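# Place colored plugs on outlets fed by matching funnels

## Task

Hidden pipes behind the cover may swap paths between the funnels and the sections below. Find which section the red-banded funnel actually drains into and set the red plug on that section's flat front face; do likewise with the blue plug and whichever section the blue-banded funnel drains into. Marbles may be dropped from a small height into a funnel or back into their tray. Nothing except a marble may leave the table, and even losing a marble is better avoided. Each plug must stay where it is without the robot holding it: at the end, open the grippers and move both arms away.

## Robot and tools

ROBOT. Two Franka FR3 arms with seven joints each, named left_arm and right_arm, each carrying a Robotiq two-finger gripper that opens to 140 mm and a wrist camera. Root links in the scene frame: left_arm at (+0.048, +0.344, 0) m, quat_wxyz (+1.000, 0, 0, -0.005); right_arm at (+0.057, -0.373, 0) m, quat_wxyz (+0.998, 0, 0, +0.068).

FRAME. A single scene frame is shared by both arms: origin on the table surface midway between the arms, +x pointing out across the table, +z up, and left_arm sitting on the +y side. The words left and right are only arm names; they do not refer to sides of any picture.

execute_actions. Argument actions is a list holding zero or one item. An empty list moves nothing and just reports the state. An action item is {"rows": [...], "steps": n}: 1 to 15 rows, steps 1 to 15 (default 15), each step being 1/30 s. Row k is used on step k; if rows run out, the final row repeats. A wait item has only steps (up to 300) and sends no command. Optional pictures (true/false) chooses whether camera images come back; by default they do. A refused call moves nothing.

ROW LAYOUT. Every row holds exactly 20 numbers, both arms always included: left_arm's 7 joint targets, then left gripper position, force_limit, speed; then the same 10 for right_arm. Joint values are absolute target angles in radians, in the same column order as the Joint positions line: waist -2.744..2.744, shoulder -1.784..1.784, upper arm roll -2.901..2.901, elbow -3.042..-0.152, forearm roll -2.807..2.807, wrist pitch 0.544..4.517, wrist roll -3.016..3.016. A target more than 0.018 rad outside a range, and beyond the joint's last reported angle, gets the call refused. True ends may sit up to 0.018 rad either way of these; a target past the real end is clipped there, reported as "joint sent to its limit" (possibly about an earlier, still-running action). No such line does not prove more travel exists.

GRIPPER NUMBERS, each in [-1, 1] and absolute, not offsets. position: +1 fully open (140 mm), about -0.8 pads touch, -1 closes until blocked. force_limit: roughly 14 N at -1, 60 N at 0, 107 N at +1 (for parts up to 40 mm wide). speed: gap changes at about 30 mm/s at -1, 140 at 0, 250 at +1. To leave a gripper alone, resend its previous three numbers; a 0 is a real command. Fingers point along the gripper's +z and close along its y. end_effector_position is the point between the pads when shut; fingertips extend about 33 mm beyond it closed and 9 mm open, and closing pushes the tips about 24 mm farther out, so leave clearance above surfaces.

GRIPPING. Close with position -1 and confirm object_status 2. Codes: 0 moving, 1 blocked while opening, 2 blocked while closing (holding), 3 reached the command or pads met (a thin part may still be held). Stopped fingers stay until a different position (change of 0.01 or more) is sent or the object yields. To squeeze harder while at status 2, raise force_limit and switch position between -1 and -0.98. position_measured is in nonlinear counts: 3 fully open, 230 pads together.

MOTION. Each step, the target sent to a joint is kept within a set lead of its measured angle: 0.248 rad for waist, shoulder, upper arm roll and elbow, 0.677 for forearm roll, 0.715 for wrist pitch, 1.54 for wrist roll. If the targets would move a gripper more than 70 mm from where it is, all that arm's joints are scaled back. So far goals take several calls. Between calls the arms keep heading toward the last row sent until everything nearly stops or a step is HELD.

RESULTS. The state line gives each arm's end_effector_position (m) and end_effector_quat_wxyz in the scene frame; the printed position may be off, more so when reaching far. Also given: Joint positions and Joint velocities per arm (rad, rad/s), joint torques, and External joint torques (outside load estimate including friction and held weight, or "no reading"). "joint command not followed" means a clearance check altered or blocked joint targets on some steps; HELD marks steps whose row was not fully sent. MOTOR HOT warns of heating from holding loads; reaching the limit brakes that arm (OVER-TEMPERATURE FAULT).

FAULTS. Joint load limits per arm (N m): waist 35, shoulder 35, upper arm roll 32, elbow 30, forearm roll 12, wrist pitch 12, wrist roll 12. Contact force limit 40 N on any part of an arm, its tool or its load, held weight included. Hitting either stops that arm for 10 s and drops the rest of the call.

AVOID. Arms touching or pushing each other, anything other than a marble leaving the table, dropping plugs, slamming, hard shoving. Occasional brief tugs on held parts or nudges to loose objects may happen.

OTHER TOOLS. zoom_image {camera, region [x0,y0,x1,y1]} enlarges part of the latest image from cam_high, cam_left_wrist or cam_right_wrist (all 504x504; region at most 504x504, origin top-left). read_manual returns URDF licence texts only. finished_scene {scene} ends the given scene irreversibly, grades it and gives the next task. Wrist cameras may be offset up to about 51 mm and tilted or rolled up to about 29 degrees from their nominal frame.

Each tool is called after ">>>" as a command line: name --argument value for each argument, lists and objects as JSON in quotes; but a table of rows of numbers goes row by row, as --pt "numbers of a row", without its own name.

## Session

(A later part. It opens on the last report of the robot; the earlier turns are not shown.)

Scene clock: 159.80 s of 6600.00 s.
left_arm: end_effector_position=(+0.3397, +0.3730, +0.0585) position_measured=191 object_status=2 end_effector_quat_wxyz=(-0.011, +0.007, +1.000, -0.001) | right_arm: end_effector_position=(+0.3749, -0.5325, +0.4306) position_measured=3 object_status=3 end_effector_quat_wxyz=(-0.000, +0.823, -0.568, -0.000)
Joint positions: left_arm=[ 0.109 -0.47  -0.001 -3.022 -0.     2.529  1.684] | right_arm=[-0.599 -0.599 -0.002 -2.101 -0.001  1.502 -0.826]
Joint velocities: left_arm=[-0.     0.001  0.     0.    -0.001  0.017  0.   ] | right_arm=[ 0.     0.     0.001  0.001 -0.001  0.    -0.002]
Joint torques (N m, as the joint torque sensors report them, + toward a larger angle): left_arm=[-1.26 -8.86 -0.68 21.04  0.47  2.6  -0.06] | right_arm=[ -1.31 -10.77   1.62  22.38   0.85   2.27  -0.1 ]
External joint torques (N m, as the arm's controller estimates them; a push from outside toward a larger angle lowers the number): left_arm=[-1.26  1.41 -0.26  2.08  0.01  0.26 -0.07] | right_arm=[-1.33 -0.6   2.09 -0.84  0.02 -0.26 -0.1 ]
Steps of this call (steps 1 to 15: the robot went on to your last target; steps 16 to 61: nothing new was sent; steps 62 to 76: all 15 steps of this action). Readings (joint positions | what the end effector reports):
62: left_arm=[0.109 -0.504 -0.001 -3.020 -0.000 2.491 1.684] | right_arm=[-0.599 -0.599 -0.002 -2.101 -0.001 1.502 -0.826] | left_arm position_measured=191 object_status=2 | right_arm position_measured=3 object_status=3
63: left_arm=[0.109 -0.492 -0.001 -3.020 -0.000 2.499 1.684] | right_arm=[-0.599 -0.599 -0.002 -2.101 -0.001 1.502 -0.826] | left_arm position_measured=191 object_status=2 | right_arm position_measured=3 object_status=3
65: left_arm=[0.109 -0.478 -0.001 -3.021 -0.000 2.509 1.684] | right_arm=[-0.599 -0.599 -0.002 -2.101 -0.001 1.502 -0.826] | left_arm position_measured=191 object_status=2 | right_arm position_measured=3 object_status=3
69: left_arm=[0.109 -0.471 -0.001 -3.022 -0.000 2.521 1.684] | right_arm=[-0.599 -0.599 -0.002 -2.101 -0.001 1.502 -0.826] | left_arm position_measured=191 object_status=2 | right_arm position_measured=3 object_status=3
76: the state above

>>> execute_actions --actions '[{"rows":[[0.107,-0.455,0,-3.022,0,2.548,1.68,-1,-0.3,-0.4,-0.6,-0.6,0,-2.1,0,1.5,-0.83,1,0,0]],"steps":10}]' --pictures false

>>> execute_actions --actions '[{"rows":[[0.107,-0.455,0,-3.022,0,2.548,1.68,-0.3,-0.3,-0.4,-0.6,-0.6,0,-2.1,0,1.5,-0.83,1,0,0]],"steps":12}]' --pictures false

>>> execute_actions --actions '[{"rows":[[0.107,-0.5,0,-3.02,0,2.49,1.68,-0.3,-0.3,-0.4,-0.6,-0.6,0,-2.1,0,1.5,-0.83,1,0,0],[0.107,-0.5,0,-3.02,0,2.45,1.68,-0.3,-0.3,-0.4,-0.6,-0.6,0,-2.1,0,1.5,-0.83,1,0,0],[0.107,-0.56,0,-3.0,0,2.4,1.68,-0.3,-0.3,-0.4,-0.6,-0.6,0,-2.1,0,1.5,-0.83,1,0,0],[0.107,-0.6,0,-2.99,0,2.34,1.68,-0.3,-0.3,-0.4,-0.6,-0.6,0,-2.1,0,1.5,-0.83,1,0,0],[0.107,-0.64,0,-2.98,0,2.3,1.68,-0.3,-0.3,-0.4,-0.6,-0.6,0,-2.1,0,1.5,-0.83,1,0,0],[0.107,-0.7,0,-2.96,0,2.25,1.68,-0.3,-0.3,-0.4,-0.6,-0.6,0,-2.1,0,1.5,-0.83,1,0,0]]}]'

>>> execute_actions --actions '[{"rows":[[0.738,-0.5,0,-2.8,0,2.3,2.308,0,-0.3,0,-0.6,-0.6,0,-2.1,0,1.5,-0.83,1,0,0]]}]' --pictures false

>>> execute_actions --actions '[{"rows":[[0.738,-0.162,0,-2.538,0,2.376,2.308,0,-0.3,0,-0.6,-0.6,0,-2.1,0,1.5,-0.83,1,0,0]]}]' --pictures false

>>> execute_actions --actions '[{"rows":[[0.738,-0.088,0,-2.565,0,2.477,2.308,0,-0.3,0,-0.6,-0.6,0,-2.1,0,1.5,-0.83,1,0,0]]}]' --pictures false

>>> execute_actions --actions '[{"steps":12}]'

Scene clock: 170.17 s of 6600.00 s.
left_arm: end_effector_position=(+0.3413, +0.3731, +0.0574) position_measured=191 object_status=2 end_effector_quat_wxyz=(-0.010, +0.007, +1.000, -0.001) | right_arm: end_effector_position=(+0.3749, -0.5325, +0.4306) position_measured=3 object_status=3 end_effector_quat_wxyz=(-0.000, +0.823, -0.568, -0.000)
Joint positions: left_arm=[ 0.109 -0.462 -0.001 -3.02  -0.     2.538  1.684] | right_arm=[-0.599 -0.599 -0.002 -2.101 -0.001  1.502 -0.826]
Joint velocities: left_arm=[-0.     0.001 -0.     0.001  0.    -0.     0.   ] | right_arm=[ 0.001  0.    -0.    -0.003 -0.001 -0.    -0.   ]
Joint torques (N m, as the joint torque sensors report them, + toward a larger angle): left_arm=[-1.84 -4.95  0.02 19.51  0.58  3.68 -0.04] | right_arm=[ -0.48 -10.45   1.34  23.33   0.91   2.4    0.03]
External joint torques (N m, as the arm's controller estimates them; a push from outside toward a larger angle lowers the number): left_arm=[-1.82  5.54  0.45  0.58  0.12  1.31 -0.04] | right_arm=[-0.52 -0.32  1.8   0.2   0.07 -0.12  0.03]
Steps of this call (steps 1 to 15: the robot went on to your last target; steps 16 to 90: nothing new was sent; then 7.03 s passed at rest; steps 91 to 100: all 10 steps of this action). Readings (joint positions | what the end effector reports):
91: left_arm=[0.109 -0.468 -0.001 -3.022 -0.000 2.535 1.684] | right_arm=[-0.599 -0.599 -0.002 -2.101 -0.001 1.502 -0.826] | left_arm position_measured=191 object_status=2 | right_arm position_measured=3 object_status=3
92: left_arm=[0.109 -0.464 -0.001 -3.022 -0.000 2.536 1.684] | right_arm=[-0.599 -0.599 -0.002 -2.101 -0.001 1.502 -0.826] | left_arm position_measured=191 object_status=2 | right_arm position_measured=3 object_status=3
94: left_arm=[0.109 -0.463 -0.001 -3.020 -0.000 2.538 1.684] | right_arm=[-0.599 -0.599 -0.002 -2.101 -0.001 1.502 -0.826] | left_arm position_measured=191 object_status=2 | right_arm position_measured=3 object_status=3
98: left_arm=[0.109 -0.462 -0.001 -3.020 -0.000 2.538 1.684] | right_arm=[-0.599 -0.599 -0.002 -2.101 -0.001 1.502 -0.826] | left_arm position_measured=191 object_status=2 | right_arm position_measured=3 object_status=3
100: the state above

Scene clock: 170.57 s of 6600.00 s.
left_arm: end_effector_position=(+0.3418, +0.3731, +0.0564) position_measured=167 object_status=0 end_effector_quat_wxyz=(-0.009, +0.007, +1.000, -0.001) | right_arm: end_effector_position=(+0.3749, -0.5325, +0.4306) position_measured=3 object_status=3 end_effector_quat_wxyz=(-0.000, +0.823, -0.568, -0.000)
Joint positions: left_arm=[ 0.109 -0.457 -0.001 -3.021 -0.     2.544  1.684] | right_arm=[-0.599 -0.599 -0.002 -2.101 -0.001  1.502 -0.826]
Joint velocities: left_arm=[ 0.001 -0.     0.001 -0.     0.002  0.004 -0.001] | right_arm=[-0.     0.001 -0.001 -0.001  0.     0.    -0.001]
Joint torques (N m, as the joint torque sensors report them, + toward a larger angle): left_arm=[-1.61 -7.87 -0.45 19.63  0.49  2.81  0.04] | right_arm=[ -0.59 -10.57   0.79  22.46   0.9    2.38  -0.08]
External joint torques (N m, as the arm's controller estimates them; a push from outside toward a larger angle lowers the number): left_arm=[-1.61  2.76 -0.04  0.79  0.04  0.45  0.04] | right_arm=[-0.55 -0.46  1.34 -0.69  0.07 -0.14 -0.08]
Steps of this call (steps 1 to 12: all 12 steps of this action). Readings (joint positions | what the end effector reports):
1: left_arm=[0.109 -0.462 -0.001 -3.020 -0.000 2.538 1.684] | right_arm=[-0.599 -0.599 -0.002 -2.101 -0.001 1.502 -0.826] | left_arm position_measured=191 object_status=0 | right_arm position_measured=3 object_status=3
2: left_arm=[0.109 -0.462 -0.001 -3.020 -0.000 2.539 1.684] | right_arm=[-0.599 -0.599 -0.002 -2.101 -0.001 1.502 -0.826] | left_arm position_measured=190 object_status=0 | right_arm position_measured=3 object_status=3
4: left_arm=[0.109 -0.459 -0.001 -3.020 -0.000 2.541 1.684] | right_arm=[-0.599 -0.599 -0.002 -2.101 -0.001 1.502 -0.826] | left_arm position_measured=176 object_status=0 | right_arm position_measured=3 object_status=3
8: left_arm=[0.109 -0.458 -0.001 -3.021 -0.000 2.543 1.684] | right_arm=[-0.599 -0.599 -0.002 -2.101 -0.001 1.502 -0.826] | left_arm position_measured=167 object_status=0 | right_arm position_measured=3 object_status=3
12: the state above

Scene clock: 171.07 s of 6600.00 s.
left_arm: end_effector_position=(+0.3493, +0.3739, +0.1306) position_measured=167 object_status=3 end_effector_quat_wxyz=(+0.010, +0.007, +1.000, +0.001) | right_arm: end_effector_position=(+0.3749, -0.5325, +0.4306) position_measured=3 object_status=3 end_effector_quat_wxyz=(-0.000, +0.823, -0.568, -0.000)
Joint positions: left_arm=[ 0.109 -0.697 -0.001 -2.958 -0.     2.28   1.684] | right_arm=[-0.599 -0.599 -0.002 -2.101 -0.001  1.502 -0.826]
Joint velocities: left_arm=[ 0.001 -0.002 -0.001 -0.005 -0.001 -0.168  0.001] | right_arm=[ 0.    -0.001  0.    -0.     0.    -0.    -0.001]
Joint torques (N m, as the joint torque sensors report them, + toward a larger angle): left_arm=[-1.59 -7.6   0.03 23.96  0.63  2.08  0.05] | right_arm=[ -0.67 -10.43   2.    22.93   0.93   2.48  -0.08]
External joint torques (N m, as the arm's controller estimates them; a push from outside toward a larger angle lowers the number): left_arm=[-1.58 -1.21  0.64  1.24 -0.01 -0.46  0.05] | right_arm=[-0.69 -0.15  2.46 -0.31  0.09 -0.05 -0.08]
Steps of this call (steps 1 to 15: all 15 steps of this action). Readings (joint positions | what the end effector reports):
1: left_arm=[0.109 -0.465 -0.001 -3.021 -0.000 2.535 1.684] | right_arm=[-0.599 -0.599 -0.002 -2.101 -0.001 1.502 -0.826] | left_arm position_measured=167 object_status=0 | right_arm position_measured=3 object_status=3
2: left_arm=[0.109 -0.477 -0.001 -3.021 -0.000 2.521 1.684] | right_arm=[-0.599 -0.599 -0.002 -2.101 -0.001 1.502 -0.826] | left_arm position_measured=167 object_status=3 | right_arm position_measured=3 object_status=3
4: left_arm=[0.109 -0.525 -0.001 -3.014 -0.000 2.470 1.684] | right_arm=[-0.599 -0.599 -0.002 -2.101 -0.001 1.502 -0.826] | left_arm position_measured=167 object_status=3 | right_arm position_measured=3 object_status=3
8: left_arm=[0.109 -0.662 -0.001 -2.970 -0.000 2.358 1.684] | right_arm=[-0.599 -0.599 -0.002 -2.101 -0.001 1.502 -0.826] | left_arm position_measured=167 object_status=3 | right_arm position_measured=3 object_status=3
15: the state above

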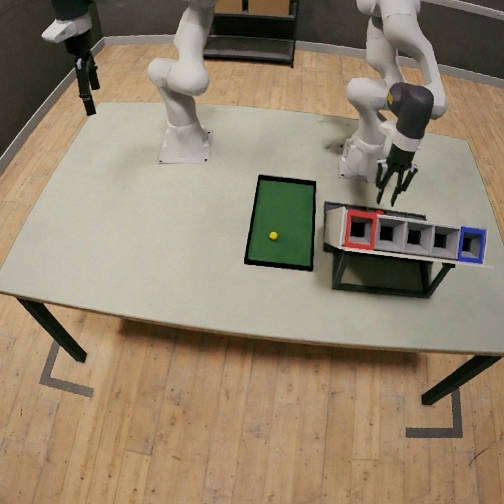

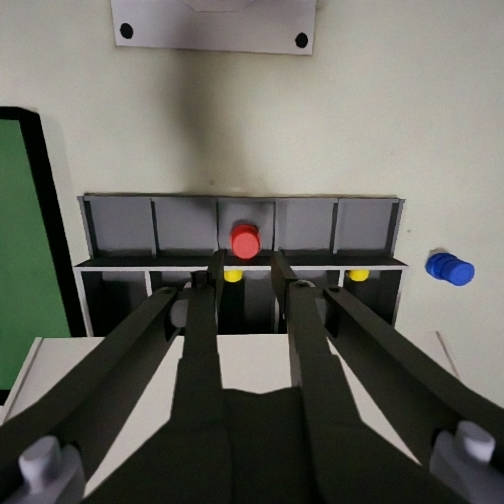

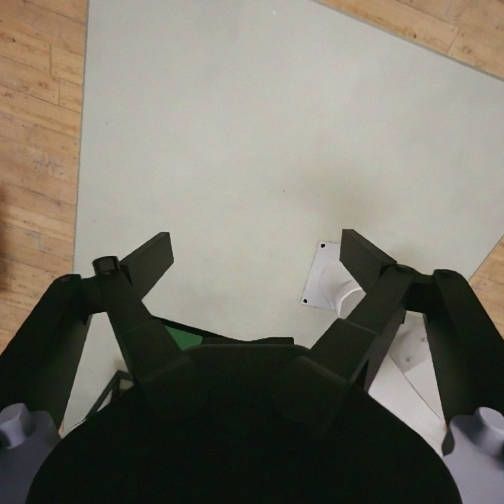

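Scene clock: 171.57 s of 6600.00 s.
left_arm: end_effector_position=(+0.3092, +0.5747, +0.1368) position_measured=129 object_status=3 end_effector_quat_wxyz=(-0.000, -0.068, +0.998, -0.002) | right_arm: end_effector_position=(+0.3749, -0.5325, +0.4306) position_measured=3 object_status=3 end_effector_quat_wxyz=(-0.000, +0.823, -0.568, -0.000)
Joint positions: left_arm=[ 0.731 -0.503  0.005 -2.802 -0.001  2.297  2.159] | right_arm=[-0.599 -0.599 -0.002 -2.101 -0.001  1.502 -0.826]
Joint velocities: left_arm=[ 0.076  0.008 -0.023  0.005  0.001  0.001  0.479] | right_arm=[ 0.002  0.001  0.    -0.001  0.     0.    -0.   ]
Joint torques (N m, as the joint torque sensors report them, + toward a larger angle): left_arm=[  0.25 -11.41  -2.48  25.53   0.79   2.89   0.36] | right_arm=[ -0.46 -10.27   1.98  23.15   0.88   2.42   0.04]
External joint torques (N m, as the arm's controller estimates them; a push from outside toward a larger angle lowers the number): left_arm=[ 0.94  1.04 -1.39  3.36  0.14  0.47  0.37] | right_arm=[-0.5  -0.09  2.44 -0.06  0.04 -0.11  0.04]
Steps of this call (steps 1 to 15: all 15 steps of this action). Readings (joint positions | what the end effector reports):
1: left_arm=[0.154 -0.665 -0.010 -2.931 -0.001 2.278 1.729] | right_arm=[-0.599 -0.599 -0.002 -2.101 -0.001 1.502 -0.826] | left_arm position_measured=167 object_status=0 | right_arm position_measured=3 object_status=3
2: left_arm=[0.214 -0.621 -0.009 -2.896 -0.001 2.282 1.775] | right_arm=[-0.599 -0.599 -0.002 -2.101 -0.001 1.502 -0.826] | left_arm position_measured=160 object_status=0 | right_arm position_measured=3 object_status=3
4: left_arm=[0.338 -0.564 -0.007 -2.849 -0.001 2.288 1.858] | right_arm=[-0.599 -0.599 -0.002 -2.101 -0.001 1.502 -0.826] | left_arm position_measured=145 object_status=0 | right_arm position_measured=3 object_status=3
8: left_arm=[0.590 -0.517 -0.003 -2.811 -0.001 2.294 1.992] | right_arm=[-0.599 -0.599 -0.002 -2.101 -0.001 1.502 -0.826] | left_arm position_measured=129 object_status=0 | right_arm position_measured=3 object_status=3
15: the state above

Scene clock: 172.07 s of 6600.00 s.
left_arm: end_effector_position=(+0.3775, +0.6371, +0.1195) position_measured=129 object_status=3 end_effector_quat_wxyz=(-0.002, -0.012, +1.000, -0.003) | right_arm: end_effector_position=(+0.3749, -0.5325, +0.4306) position_measured=3 object_status=3 end_effector_quat_wxyz=(-0.000, +0.823, -0.568, -0.000)
Joint positions: left_arm=[ 0.736 -0.164  0.001 -2.54  -0.001  2.369  2.274] | right_arm=[-0.599 -0.599 -0.002 -2.101 -0.001  1.502 -0.826]
Joint velocities: left_arm=[ 0.    -0.     0.     0.015  0.     0.028  0.098] | right_arm=[ 0.001 -0.     0.    -0.001  0.    -0.    -0.   ]
Joint torques (N m, as the joint torque sensors report them, + toward a larger angle): left_arm=[  1.06 -21.97  -1.87  24.07   0.72   2.83   0.39] | right_arm=[ -0.75 -10.46   1.71  23.05   0.9    2.34   0.02]
External joint torques (N m, as the arm's controller estimates them; a push from outside toward a larger angle lowers the number): left_arm=[ 1.05  1.16 -1.71  3.05  0.13  0.49  0.4 ] | right_arm=[-0.76 -0.22  2.2  -0.16  0.07 -0.18  0.02]
Steps of this call (steps 1 to 15: all 15 steps of this action). Readings (joint positions | what the end effector reports):
1: left_arm=[0.732 -0.467 0.005 -2.767 -0.001 2.299 2.169] | right_arm=[-0.599 -0.599 -0.002 -2.101 -0.001 1.502 -0.826] | left_arm position_measured=129 object_status=3 | right_arm position_measured=3 object_status=3
2: left_arm=[0.733 -0.410 0.004 -2.711 -0.001 2.309 2.179] | right_arm=[-0.599 -0.599 -0.002 -2.101 -0.001 1.502 -0.826] | left_arm position_measured=129 object_status=3 | right_arm position_measured=3 object_status=3
4: left_arm=[0.735 -0.280 0.003 -2.606 -0.001 2.334 2.204] | right_arm=[-0.599 -0.599 -0.002 -2.101 -0.001 1.502 -0.826] | left_arm position_measured=129 object_status=3 | right_arm position_measured=3 object_status=3
8: left_arm=[0.735 -0.177 0.001 -2.553 -0.001 2.356 2.239] | right_arm=[-0.599 -0.599 -0.002 -2.101 -0.001 1.502 -0.826] | left_arm position_measured=129 object_status=3 | right_arm position_measured=3 object_status=3
15: the state above

Scene clock: 172.57 s of 6600.00 s.
left_arm: end_effector_position=(+0.3773, +0.6371, +0.0841) position_measured=129 object_status=3 end_effector_quat_wxyz=(-0.003, -0.000, +1.000, -0.003) | right_arm: end_effector_position=(+0.3749, -0.5325, +0.4306) position_measured=3 object_status=3 end_effector_quat_wxyz=(-0.000, +0.823, -0.568, -0.000)
Joint positions: left_arm=[ 0.736 -0.088  0.001 -2.566 -0.001  2.469  2.298] | right_arm=[-0.599 -0.599 -0.002 -2.101 -0.001  1.502 -0.826]
Joint velocities: left_arm=[ 0.002  0.001  0.    -0.001  0.002  0.035  0.021] | right_arm=[-0.001 -0.001  0.    -0.001  0.001 -0.    -0.001]
Joint torques (N m, as the joint torque sensors report them, + toward a larger angle): left_arm=[  0.96 -24.61  -1.52  22.     0.76   2.79   0.36] | right_arm=[ -0.68 -11.5    2.29  23.1    0.98   2.32   0.01]
External joint torques (N m, as the arm's controller estimates them; a push from outside toward a larger angle lowers the number): left_arm=[ 0.88  0.07 -1.5   2.04  0.23  0.42  0.36] | right_arm=[-0.69 -1.26  2.78 -0.11  0.14 -0.2   0.01]
Steps of this call (steps 1 to 15: all 15 steps of this action). Readings (joint positions | what the end effector reports):
1: left_arm=[0.736 -0.154 0.001 -2.541 -0.001 2.389 2.277] | right_arm=[-0.599 -0.599 -0.002 -2.101 -0.001 1.502 -0.826] | left_arm position_measured=129 object_status=3 | right_arm position_measured=3 object_status=3
2: left_arm=[0.736 -0.136 0.001 -2.544 -0.001 2.406 2.280] | right_arm=[-0.599 -0.599 -0.002 -2.101 -0.001 1.502 -0.826] | left_arm position_measured=129 object_status=3 | right_arm position_measured=3 object_status=3
4: left_arm=[0.736 -0.106 0.001 -2.557 -0.001 2.427 2.285] | right_arm=[-0.599 -0.599 -0.002 -2.101 -0.001 1.502 -0.826] | left_arm position_measured=129 object_status=3 | right_arm position_measured=3 object_status=3
8: left_arm=[0.736 -0.088 0.001 -2.566 -0.001 2.451 2.292] | right_arm=[-0.599 -0.599 -0.002 -2.101 -0.001 1.502 -0.826] | left_arm position_measured=129 object_status=3 | right_arm position_measured=3 object_status=3
15: the state above

Scene clock: 172.97 s of 6600.00 s.
left_arm: end_effector_position=(+0.3785, +0.6382, +0.0846) position_measured=129 object_status=3 end_effector_quat_wxyz=(-0.001, +0.002, +1.000, -0.002) | right_arm: end_effector_position=(+0.3749, -0.5325, +0.4306) position_measured=3 object_status=3 end_effector_quat_wxyz=(-0.000, +0.823, -0.568, -0.000)
Joint positions: left_arm=[ 0.736 -0.088  0.001 -2.566 -0.001  2.474  2.302] | right_arm=[-0.599 -0.599 -0.002 -2.101 -0.001  1.502 -0.826]
Joint velocities: left_arm=[ 0.002  0.001  0.     0.001 -0.     0.002  0.004] | right_arm=[ 0.001  0.    -0.001  0.001  0.001 -0.001  0.   ]
Joint torques (N m, as the joint torque sensors report them, + toward a larger angle): left_arm=[  2.01 -24.52  -0.98  23.03   0.74   2.89   0.42] | right_arm=[-0.54 -9.62  1.56 22.13  0.92  2.37 -0.16]
External joint torques (N m, as the arm's controller estimates them; a push from outside toward a larger angle lowers the number): left_arm=[ 1.96  0.17 -0.94  3.    0.21  0.5   0.42] | right_arm=[-0.54  0.57  2.07 -1.06  0.08 -0.16 -0.16]
Steps of this call (steps 1 to 12: the robot went on to your last target). Readings (joint positions | what the end effector reports):
1: left_arm=[0.736 -0.088 0.001 -2.566 -0.001 2.470 2.299] | right_arm=[-0.599 -0.599 -0.002 -2.101 -0.001 1.502 -0.826] | left_arm position_measured=129 object_status=3 | right_arm position_measured=3 object_status=3
2: left_arm=[0.736 -0.088 0.001 -2.566 -0.001 2.470 2.299] | right_arm=[-0.599 -0.599 -0.002 -2.101 -0.001 1.502 -0.826] | left_arm position_measured=129 object_status=3 | right_arm position_measured=3 object_status=3
4: left_arm=[0.736 -0.088 0.001 -2.566 -0.001 2.472 2.300] | right_arm=[-0.599 -0.599 -0.002 -2.101 -0.001 1.502 -0.826] | left_arm position_measured=129 object_status=3 | right_arm position_measured=3 object_status=3
8: left_arm=[0.736 -0.088 0.001 -2.566 -0.001 2.473 2.302] | right_arm=[-0.599 -0.599 -0.002 -2.101 -0.001 1.502 -0.826] | left_arm position_measured=129 object_status=3 | right_arm position_measured=3 object_status=3
12: the state above

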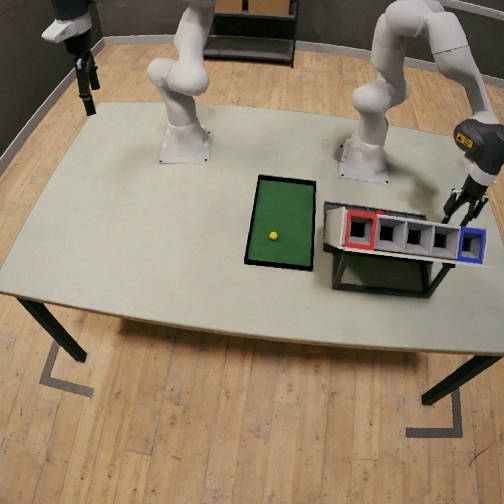

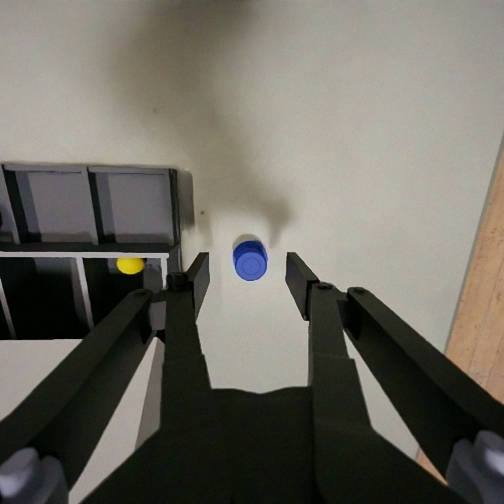

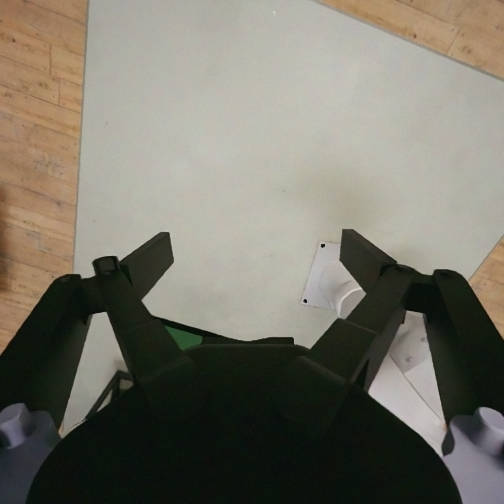

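>>> execute_actions --actions '[{"rows":[[0.738,0.004,0,-2.573,0,2.579,2.308,-0.1,-0.3,0,-0.6,-0.6,0,-2.1,0,1.5,-0.83,1,0,0]]}]' --pictures false

>>> execute_actions --actions '[{"rows":[[0.738,0.004,0,-2.573,0,2.579,2.308,-1,-0.3,-0.4,-0.6,-0.6,0,-2.1,0,1.5,-0.83,1,0,0]]}]' --pictures false

>>> execute_actions --actions '[{"steps":4}]' --pictures false

>>> execute_actions --actions '[{"rows":[[0.75,-0.25,0,-2.6,0,2.35,2.308,-1,-0.3,-0.4,-0.6,-0.6,0,-2.1,0,1.5,-0.83,1,0,0]]}]' --pictures false

>>> execute_actions --actions '[{"rows":[[0.558,-0.512,0,-2.86,0,2.348,2.128,-1,-0.3,-0.4,-0.6,-0.6,0,-2.1,0,1.5,-0.83,1,0,0]]}]' --pictures false

>>> execute_actions --actions '[{"steps":15}]'

Scene clock: 181.57 s of 6600.00 s.
left_arm: end_effector_position=(+0.3797, +0.6394, +0.0492) position_measured=141 object_status=3 end_effector_quat_wxyz=(-0.002, +0.002, +1.000, -0.003) | right_arm: end_effector_position=(+0.3749, -0.5325, +0.4306) position_measured=3 object_status=3 end_effector_quat_wxyz=(-0.000, +0.823, -0.568, -0.000)
Joint positions: left_arm=[ 0.736  0.003  0.001 -2.575 -0.001  2.571  2.304] | right_arm=[-0.599 -0.599 -0.002 -2.101 -0.001  1.502 -0.826]
Joint velocities: left_arm=[ 0.001 -0.001  0.001  0.002 -0.001  0.033  0.001] | right_arm=[-0.    -0.001  0.     0.001  0.001  0.001 -0.001]
Joint torques (N m, as the joint torque sensors report them, + toward a larger angle): left_arm=[  0.85 -26.05  -0.99  20.65   0.67   2.79   0.29] | right_arm=[ -0.98 -10.81   1.63  22.89   0.95   2.37  -0.05]
External joint torques (N m, as the arm's controller estimates them; a push from outside toward a larger angle lowers the number): left_arm=[ 0.79  0.55 -1.05  1.95  0.21  0.4   0.29] | right_arm=[-1.   -0.56  2.09 -0.34  0.11 -0.16 -0.05]
Steps of this call (steps 1 to 15: the robot went on to your last target; steps 16 to 90: nothing new was sent; then 5.10 s passed at rest; steps 91 to 105: all 15 steps of this action). Readings (joint positions | what the end effector reports):
91: left_arm=[0.736 -0.074 0.001 -2.563 -0.001 2.493 2.304] | right_arm=[-0.599 -0.599 -0.002 -2.101 -0.001 1.502 -0.826] | left_arm position_measured=129 object_status=0 | right_arm position_measured=3 object_status=3
92: left_arm=[0.736 -0.052 0.001 -2.563 -0.001 2.510 2.304] | right_arm=[-0.599 -0.599 -0.002 -2.101 -0.001 1.502 -0.826] | left_arm position_measured=135 object_status=0 | right_arm position_measured=3 object_status=3
94: left_arm=[0.736 -0.017 0.001 -2.569 -0.001 2.531 2.304] | right_arm=[-0.599 -0.599 -0.002 -2.101 -0.001 1.502 -0.826] | left_arm position_measured=141 object_status=0 | right_arm position_measured=3 object_status=3
98: left_arm=[0.736 0.003 0.001 -2.575 -0.001 2.554 2.304] | right_arm=[-0.599 -0.599 -0.002 -2.101 -0.001 1.502 -0.826] | left_arm position_measured=141 object_status=0 | right_arm position_measured=3 object_status=3
105: the state above

Scene clock: 182.07 s of 6600.00 s.
left_arm: end_effector_position=(+0.3811, +0.6406, +0.0498) position_measured=191 object_status=0 end_effector_quat_wxyz=(-0.000, +0.002, +1.000, -0.001) | right_arm: end_effector_position=(+0.3749, -0.5325, +0.4306) position_measured=3 object_status=3 end_effector_quat_wxyz=(-0.000, +0.823, -0.568, -0.000)
Joint positions: left_arm=[ 0.736  0.003  0.001 -2.574 -0.001  2.575  2.304] | right_arm=[-0.599 -0.599 -0.002 -2.101 -0.001  1.502 -0.826]
Joint velocities: left_arm=[-0.002 -0.     0.001  0.001 -0.     0.    -0.001] | right_arm=[-0.001 -0.001 -0.    -0.001 -0.001 -0.001  0.001]
Joint torques (N m, as the joint torque sensors report them, + toward a larger angle): left_arm=[  0.95 -26.24  -1.53  21.04   0.67   2.89   0.29] | right_arm=[  0.   -11.29   2.41  22.97   0.91   2.37   0.  ]
External joint torques (N m, as the arm's controller estimates them; a push from outside toward a larger angle lowers the number): left_arm=[ 0.97  0.33 -1.52  2.33  0.21  0.48  0.29] | right_arm=[-0.03 -0.99  2.87 -0.27  0.08 -0.16  0.  ]
Steps of this call (steps 1 to 15: all 15 steps of this action). Readings (joint positions | what the end effector reports):
1: left_arm=[0.736 0.003 0.001 -2.574 -0.001 2.572 2.304] | right_arm=[-0.599 -0.599 -0.002 -2.101 -0.001 1.502 -0.826] | left_arm position_measured=141 object_status=0 | right_arm position_measured=3 object_status=3
2: left_arm=[0.736 0.003 0.001 -2.574 -0.001 2.573 2.304] | right_arm=[-0.599 -0.599 -0.002 -2.101 -0.001 1.502 -0.826] | left_arm position_measured=146 object_status=0 | right_arm position_measured=3 object_status=3
4: left_arm=[0.736 0.003 0.001 -2.574 -0.001 2.574 2.304] | right_arm=[-0.599 -0.599 -0.002 -2.101 -0.001 1.502 -0.826] | left_arm position_measured=156 object_status=0 | right_arm position_measured=3 object_status=3
8: left_arm=[0.736 0.003 0.001 -2.574 -0.001 2.575 2.304] | right_arm=[-0.599 -0.599 -0.002 -2.101 -0.001 1.502 -0.826] | left_arm position_measured=177 object_status=0 | right_arm position_measured=3 object_status=3
15: the state above

Scene clock: 182.20 s of 6600.00 s.
left_arm: end_effector_position=(+0.3811, +0.6406, +0.0498) position_measured=191 object_status=2 end_effector_quat_wxyz=(-0.000, +0.002, +1.000, -0.001) | right_arm: end_effector_position=(+0.3749, -0.5325, +0.4306) position_measured=3 object_status=3 end_effector_quat_wxyz=(-0.000, +0.823, -0.568, -0.000)
Joint positions: left_arm=[ 0.736  0.003  0.001 -2.574 -0.001  2.575  2.304] | right_arm=[-0.599 -0.599 -0.002 -2.101 -0.001  1.502 -0.826]
Joint velocities: left_arm=[-0.    -0.001 -0.     0.001  0.001  0.    -0.   ] | right_arm=[ 0.001 -0.     0.001 -0.001 -0.001  0.001  0.001]
Joint torques (N m, as the joint torque sensors report them, + toward a larger angle): left_arm=[  1.47 -25.57  -0.86  20.93   0.75   2.86   0.31] | right_arm=[ -0.36 -10.86   2.64  23.25   0.87   2.33   0.06]
External joint torques (N m, as the arm's controller estimates them; a push from outside toward a larger angle lowers the number): left_arm=[ 1.47  0.99 -0.87  2.26  0.29  0.46  0.31] | right_arm=[-0.42 -0.69  3.08  0.07  0.03 -0.19  0.06]
Steps of this call (steps 1 to 4: the robot went on to your last target). Readings (joint positions | what the end effector reports):
1: left_arm=[0.736 0.003 0.001 -2.574 -0.001 2.575 2.304] | right_arm=[-0.599 -0.599 -0.002 -2.101 -0.001 1.502 -0.826] | left_arm position_measured=191 object_status=2 | right_arm position_measured=3 object_status=3
2: left_arm=[0.736 0.003 0.001 -2.574 -0.001 2.575 2.304] | right_arm=[-0.599 -0.599 -0.002 -2.101 -0.001 1.502 -0.826] | left_arm position_measured=191 object_status=2 | right_arm position_measured=3 object_status=3
4: the state above

Scene clock: 182.70 s of 6600.00 s.
left_arm: end_effector_position=(+0.3633, +0.6307, +0.1318) position_measured=191 object_status=2 end_effector_quat_wxyz=(+0.006, -0.003, +1.000, +0.005) | right_arm: end_effector_position=(+0.3749, -0.5325, +0.4306) position_measured=3 object_status=3 end_effector_quat_wxyz=(-0.000, +0.823, -0.568, -0.000)
Joint positions: left_arm=[ 0.748 -0.25   0.    -2.599 -0.001  2.365  2.304] | right_arm=[-0.599 -0.599 -0.002 -2.101 -0.001  1.502 -0.826]
Joint velocities: left_arm=[-0.002  0.001  0.001 -0.003 -0.    -0.077  0.002] | right_arm=[ 0.    -0.001 -0.     0.    -0.     0.     0.001]
Joint torques (N m, as the joint torque sensors report them, + toward a larger angle): left_arm=[  0.94 -20.03  -0.87  23.4    0.84   2.11   0.32] | right_arm=[ -0.96 -11.25   1.93  22.45   0.87   2.33  -0.08]
External joint torques (N m, as the arm's controller estimates them; a push from outside toward a larger angle lowers the number): left_arm=[ 1.05  0.72 -0.51  1.57  0.22 -0.4   0.32] | right_arm=[-0.97 -0.92  2.42 -0.83  0.04 -0.2  -0.08]
Steps of this call (steps 1 to 15: all 15 steps of this action). Readings (joint positions | what the end effector reports):
1: left_arm=[0.738 -0.027 0.000 -2.586 -0.001 2.542 2.304] | right_arm=[-0.599 -0.599 -0.002 -2.101 -0.001 1.502 -0.826] | left_arm position_measured=191 object_status=2 | right_arm position_measured=3 object_status=3
2: left_arm=[0.740 -0.084 0.000 -2.600 -0.001 2.507 2.304] | right_arm=[-0.599 -0.599 -0.002 -2.101 -0.001 1.502 -0.826] | left_arm position_measured=191 object_status=2 | right_arm position_measured=3 object_status=3
4: left_arm=[0.745 -0.183 0.000 -2.598 -0.001 2.457 2.304] | right_arm=[-0.599 -0.599 -0.002 -2.101 -0.001 1.502 -0.826] | left_arm position_measured=191 object_status=2 | right_arm position_measured=3 object_status=3
8: left_arm=[0.748 -0.248 0.000 -2.591 -0.001 2.404 2.304] | right_arm=[-0.599 -0.599 -0.002 -2.101 -0.001 1.502 -0.826] | left_arm position_measured=191 object_status=2 | right_arm position_measured=3 object_status=3
15: the state above

Scene clock: 183.20 s of 6600.00 s.
left_arm: end_effector_position=(+0.3359, +0.5204, +0.1198) position_measured=191 object_status=2 end_effector_quat_wxyz=(+0.000, +0.024, +1.000, +0.000) | right_arm: end_effector_position=(+0.3749, -0.5325, +0.4306) position_measured=3 object_status=3 end_effector_quat_wxyz=(-0.000, +0.823, -0.568, -0.000)
Joint positions: left_arm=[ 0.561 -0.509 -0.002 -2.858 -0.001  2.351  2.169] | right_arm=[-0.599 -0.599 -0.002 -2.101 -0.001  1.502 -0.826]
Joint velocities: left_arm=[-0.005 -0.007  0.002 -0.005  0.001 -0.001 -0.123] | right_arm=[ 0.002  0.001  0.     0.    -0.001  0.     0.   ]
Joint torques (N m, as the joint torque sensors report them, + toward a larger angle): left_arm=[ -1.6  -13.91   0.24  22.3    0.76   1.9   -0.09] | right_arm=[ -0.88 -10.39   1.78  23.26   0.99   2.37  -0.02]
External joint torques (N m, as the arm's controller estimates them; a push from outside toward a larger angle lowers the number): left_arm=[-1.6  -2.44  0.7   0.71  0.14 -0.52 -0.09] | right_arm=[-0.93 -0.27  2.22  0.08  0.15 -0.16 -0.02]
Steps of this call (steps 1 to 15: all 15 steps of this action). Readings (joint positions | what the end effector reports):
1: left_arm=[0.722 -0.282 0.010 -2.634 -0.001 2.368 2.294] | right_arm=[-0.599 -0.599 -0.002 -2.101 -0.001 1.502 -0.826] | left_arm position_measured=191 object_status=2 | right_arm position_measured=3 object_status=3
2: left_arm=[0.689 -0.331 0.010 -2.684 -0.001 2.366 2.283] | right_arm=[-0.599 -0.599 -0.002 -2.101 -0.001 1.502 -0.826] | left_arm position_measured=191 object_status=2 | right_arm position_measured=3 object_status=3
4: left_arm=[0.620 -0.427 0.002 -2.776 -0.001 2.360 2.255] | right_arm=[-0.599 -0.599 -0.002 -2.101 -0.001 1.502 -0.826] | left_arm position_measured=191 object_status=2 | right_arm position_measured=3 object_status=3
8: left_arm=[0.568 -0.498 -0.004 -2.846 -0.001 2.353 2.212] | right_arm=[-0.599 -0.599 -0.002 -2.101 -0.001 1.502 -0.826] | left_arm position_measured=191 object_status=2 | right_arm position_measured=3 object_status=3
15: the state above

Scene clock: 183.70 s of 6600.00 s.
left_arm: end_effector_position=(+0.3358, +0.5202, +0.1198) position_measured=191 object_status=2 end_effector_quat_wxyz=(+0.000, +0.010, +1.000, +0.000) | right_arm: end_effector_position=(+0.3749, -0.5325, +0.4306) position_measured=3 object_status=3 end_effector_quat_wxyz=(-0.000, +0.823, -0.568, -0.000)
Joint positions: left_arm=[ 0.56  -0.509 -0.002 -2.859 -0.001  2.35   2.139] | right_arm=[-0.599 -0.599 -0.002 -2.101 -0.001  1.502 -0.826]
Joint velocities: left_arm=[-0.    -0.001 -0.    -0.001 -0.    -0.    -0.024] | right_arm=[-0.001  0.    -0.    -0.     0.     0.    -0.   ]
Joint torques (N m, as the joint torque sensors report them, + toward a larger angle): left_arm=[ -2.05 -13.46   0.48  23.29   0.78   2.13  -0.13] | right_arm=[ -0.81 -11.1    1.9   22.81   0.97   2.32  -0.03]
External joint torques (N m, as the arm's controller estimates them; a push from outside toward a larger angle lowers the number): left_arm=[-2.06 -1.89  0.93  1.72  0.17 -0.27 -0.13] | right_arm=[-0.82 -0.86  2.39 -0.41  0.13 -0.21 -0.03]
Steps of this call (steps 1 to 15: the robot went on to your last target). Readings (joint positions | what the end effector reports):
1: left_arm=[0.560 -0.509 -0.002 -2.858 -0.001 2.351 2.165] | right_arm=[-0.599 -0.599 -0.002 -2.101 -0.001 1.502 -0.826] | left_arm position_measured=191 object_status=2 | right_arm position_measured=3 object_status=3
2: left_arm=[0.560 -0.509 -0.002 -2.859 -0.001 2.351 2.162] | right_arm=[-0.599 -0.599 -0.002 -2.101 -0.001 1.502 -0.826] | left_arm position_measured=191 object_status=2 | right_arm position_measured=3 object_status=3
4: left_arm=[0.560 -0.509 -0.002 -2.859 -0.001 2.351 2.156] | right_arm=[-0.599 -0.599 -0.002 -2.101 -0.001 1.502 -0.826] | left_arm position_measured=191 object_status=2 | right_arm position_measured=3 object_status=3
8: left_arm=[0.560 -0.509 -0.002 -2.859 -0.001 2.351 2.147] | right_arm=[-0.599 -0.599 -0.002 -2.101 -0.001 1.502 -0.826] | left_arm position_measured=191 object_status=2 | right_arm position_measured=3 object_status=3
15: the state above

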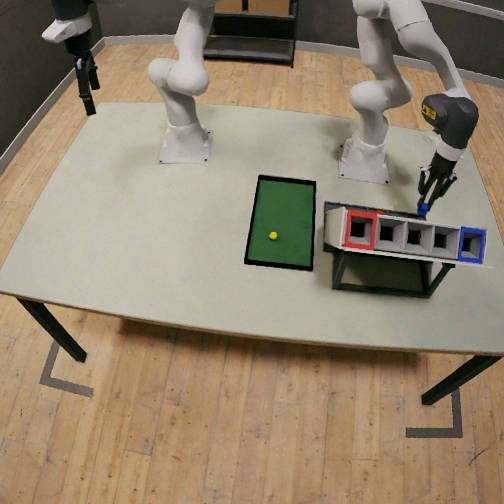

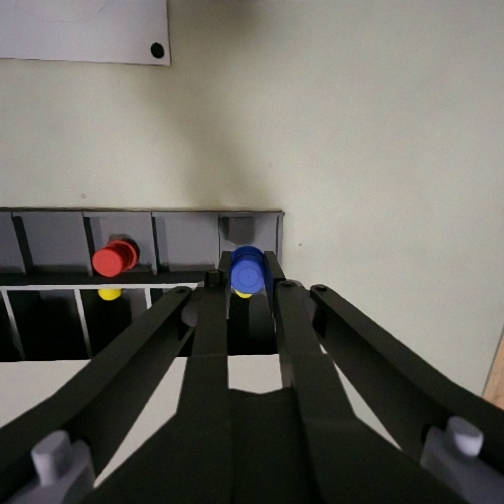

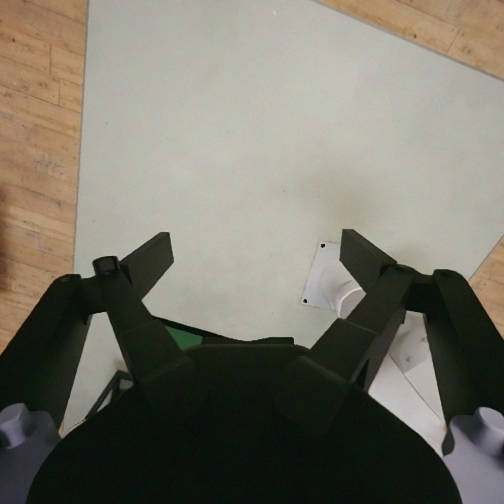

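>>> execute_actions --actions '[{"rows":[[0.572,-0.37,0,-2.903,0,2.535,2.14,-1,-0.3,-0.4,-0.6,-0.6,0,-2.1,0,1.5,-0.83,1,0,0]]}]' --pictures false

>>> execute_actions --actions '[{"rows":[[0.572,-0.331,0,-2.914,0,2.585,2.14,-1,-0.3,-0.4,-0.6,-0.6,0,-2.1,0,1.5,-0.83,1,0,0]]}]'

Scene clock: 186.60 s of 6600.00 s.
left_arm: end_effector_position=(+0.3310, +0.5211, +0.0701) position_measured=191 object_status=2 end_effector_quat_wxyz=(-0.004, +0.003, +1.000, -0.003) | right_arm: end_effector_position=(+0.3749, -0.5325, +0.4306) position_measured=3 object_status=3 end_effector_quat_wxyz=(-0.000, +0.823, -0.568, -0.000)
Joint positions: left_arm=[ 0.57  -0.372 -0.001 -2.905 -0.001  2.522  2.135] | right_arm=[-0.599 -0.599 -0.002 -2.101 -0.001  1.502 -0.826]
Joint velocities: left_arm=[ 0.    -0.     0.    -0.001  0.     0.06   0.003] | right_arm=[ 0.     0.     0.001  0.     0.001  0.001 -0.   ]
Joint torques (N m, as the joint torque sensors report them, + toward a larger angle): left_arm=[  1.03 -12.02   0.04  21.41   0.61   2.84   0.35] | right_arm=[-0.64 -9.85  1.46 22.74  0.89  2.34 -0.02]
External joint torques (N m, as the arm's controller estimates them; a push from outside toward a larger angle lowers the number): left_arm=[1.02 1.9  0.38 2.27 0.13 0.49 0.35] | right_arm=[-0.66  0.38  1.93 -0.5   0.05 -0.19 -0.02]
Steps of this call (steps 1 to 15: the robot went on to your last target; steps 16 to 72: nothing new was sent; steps 73 to 87: all 15 steps of this action). Readings (joint positions | what the end effector reports):
73: left_arm=[0.562 -0.486 -0.002 -2.861 -0.001 2.384 2.132] | right_arm=[-0.599 -0.599 -0.002 -2.101 -0.001 1.502 -0.826] | left_arm position_measured=191 object_status=2 | right_arm position_measured=3 object_status=3
74: left_arm=[0.565 -0.450 -0.002 -2.870 -0.001 2.413 2.133] | right_arm=[-0.599 -0.599 -0.002 -2.101 -0.001 1.502 -0.826] | left_arm position_measured=191 object_status=2 | right_arm position_measured=3 object_status=3
76: left_arm=[0.568 -0.398 -0.001 -2.892 -0.001 2.450 2.133] | right_arm=[-0.599 -0.599 -0.002 -2.101 -0.001 1.502 -0.826] | left_arm position_measured=191 object_status=2 | right_arm position_measured=3 object_status=3
80: left_arm=[0.569 -0.372 -0.001 -2.905 -0.001 2.492 2.134] | right_arm=[-0.599 -0.599 -0.002 -2.101 -0.001 1.502 -0.826] | left_arm position_measured=191 object_status=2 | right_arm position_measured=3 object_status=3
87: the state above

Scene clock: 187.10 s of 6600.00 s.
left_arm: end_effector_position=(+0.3330, +0.5223, +0.0588) position_measured=191 object_status=2 end_effector_quat_wxyz=(-0.001, +0.003, +1.000, -0.000) | right_arm: end_effector_position=(+0.3749, -0.5325, +0.4306) position_measured=3 object_status=3 end_effector_quat_wxyz=(-0.000, +0.823, -0.568, -0.000)
Joint positions: left_arm=[ 0.57  -0.333 -0.001 -2.914 -0.001  2.579  2.136] | right_arm=[-0.599 -0.599 -0.002 -2.101 -0.001  1.502 -0.826]
Joint velocities: left_arm=[-0.     0.     0.    -0.     0.     0.019 -0.   ] | right_arm=[-0.     0.     0.     0.001 -0.001 -0.    -0.001]
Joint torques (N m, as the joint torque sensors report them, + toward a larger angle): left_arm=[  1.78 -12.43   0.83  20.17   0.59   2.92   0.34] | right_arm=[ -0.85 -11.2    1.72  22.79   0.95   2.5   -0.01]
External joint torques (N m, as the arm's controller estimates them; a push from outside toward a larger angle lowers the number): left_arm=[1.81 2.28 1.17 1.54 0.14 0.52 0.34] | right_arm=[-0.88 -1.02  2.18 -0.41  0.11 -0.03 -0.01]
Steps of this call (steps 1 to 15: all 15 steps of this action). Readings (joint positions | what the end effector reports):
1: left_arm=[0.570 -0.365 -0.001 -2.905 -0.001 2.533 2.135] | right_arm=[-0.599 -0.599 -0.002 -2.101 -0.001 1.502 -0.826] | left_arm position_measured=191 object_status=2 | right_arm position_measured=3 object_status=3
2: left_arm=[0.570 -0.355 -0.001 -2.906 -0.001 2.543 2.135] | right_arm=[-0.599 -0.599 -0.002 -2.101 -0.001 1.502 -0.826] | left_arm position_measured=191 object_status=2 | right_arm position_measured=3 object_status=3
4: left_arm=[0.570 -0.341 -0.001 -2.911 -0.001 2.555 2.136] | right_arm=[-0.599 -0.599 -0.002 -2.101 -0.001 1.502 -0.826] | left_arm position_measured=191 object_status=2 | right_arm position_measured=3 object_status=3
8: left_arm=[0.570 -0.333 -0.001 -2.914 -0.001 2.569 2.136] | right_arm=[-0.599 -0.599 -0.002 -2.101 -0.001 1.502 -0.826] | left_arm position_measured=191 object_status=2 | right_arm position_measured=3 object_status=3
15: the state above

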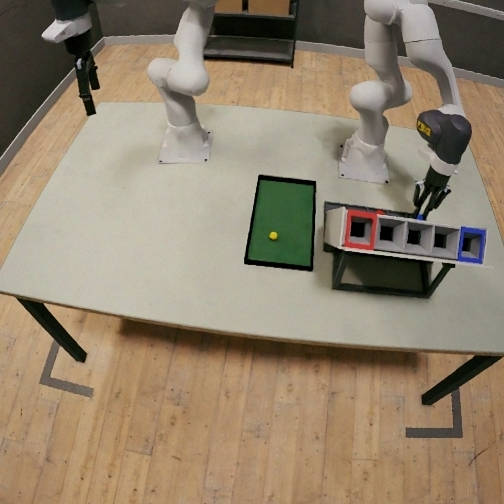

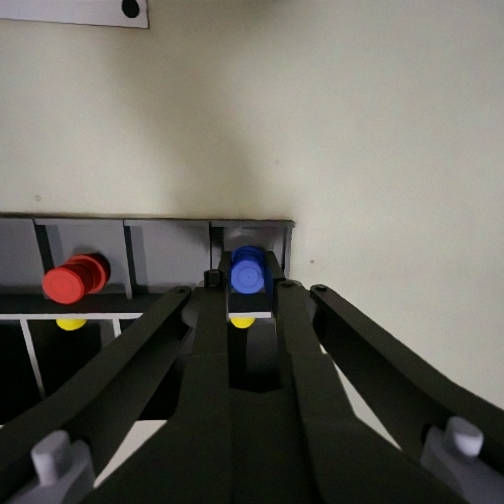

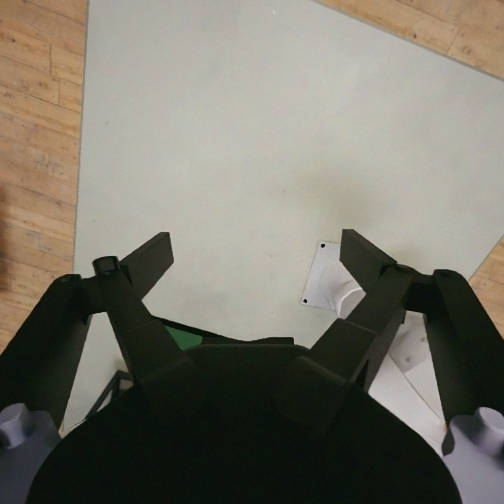

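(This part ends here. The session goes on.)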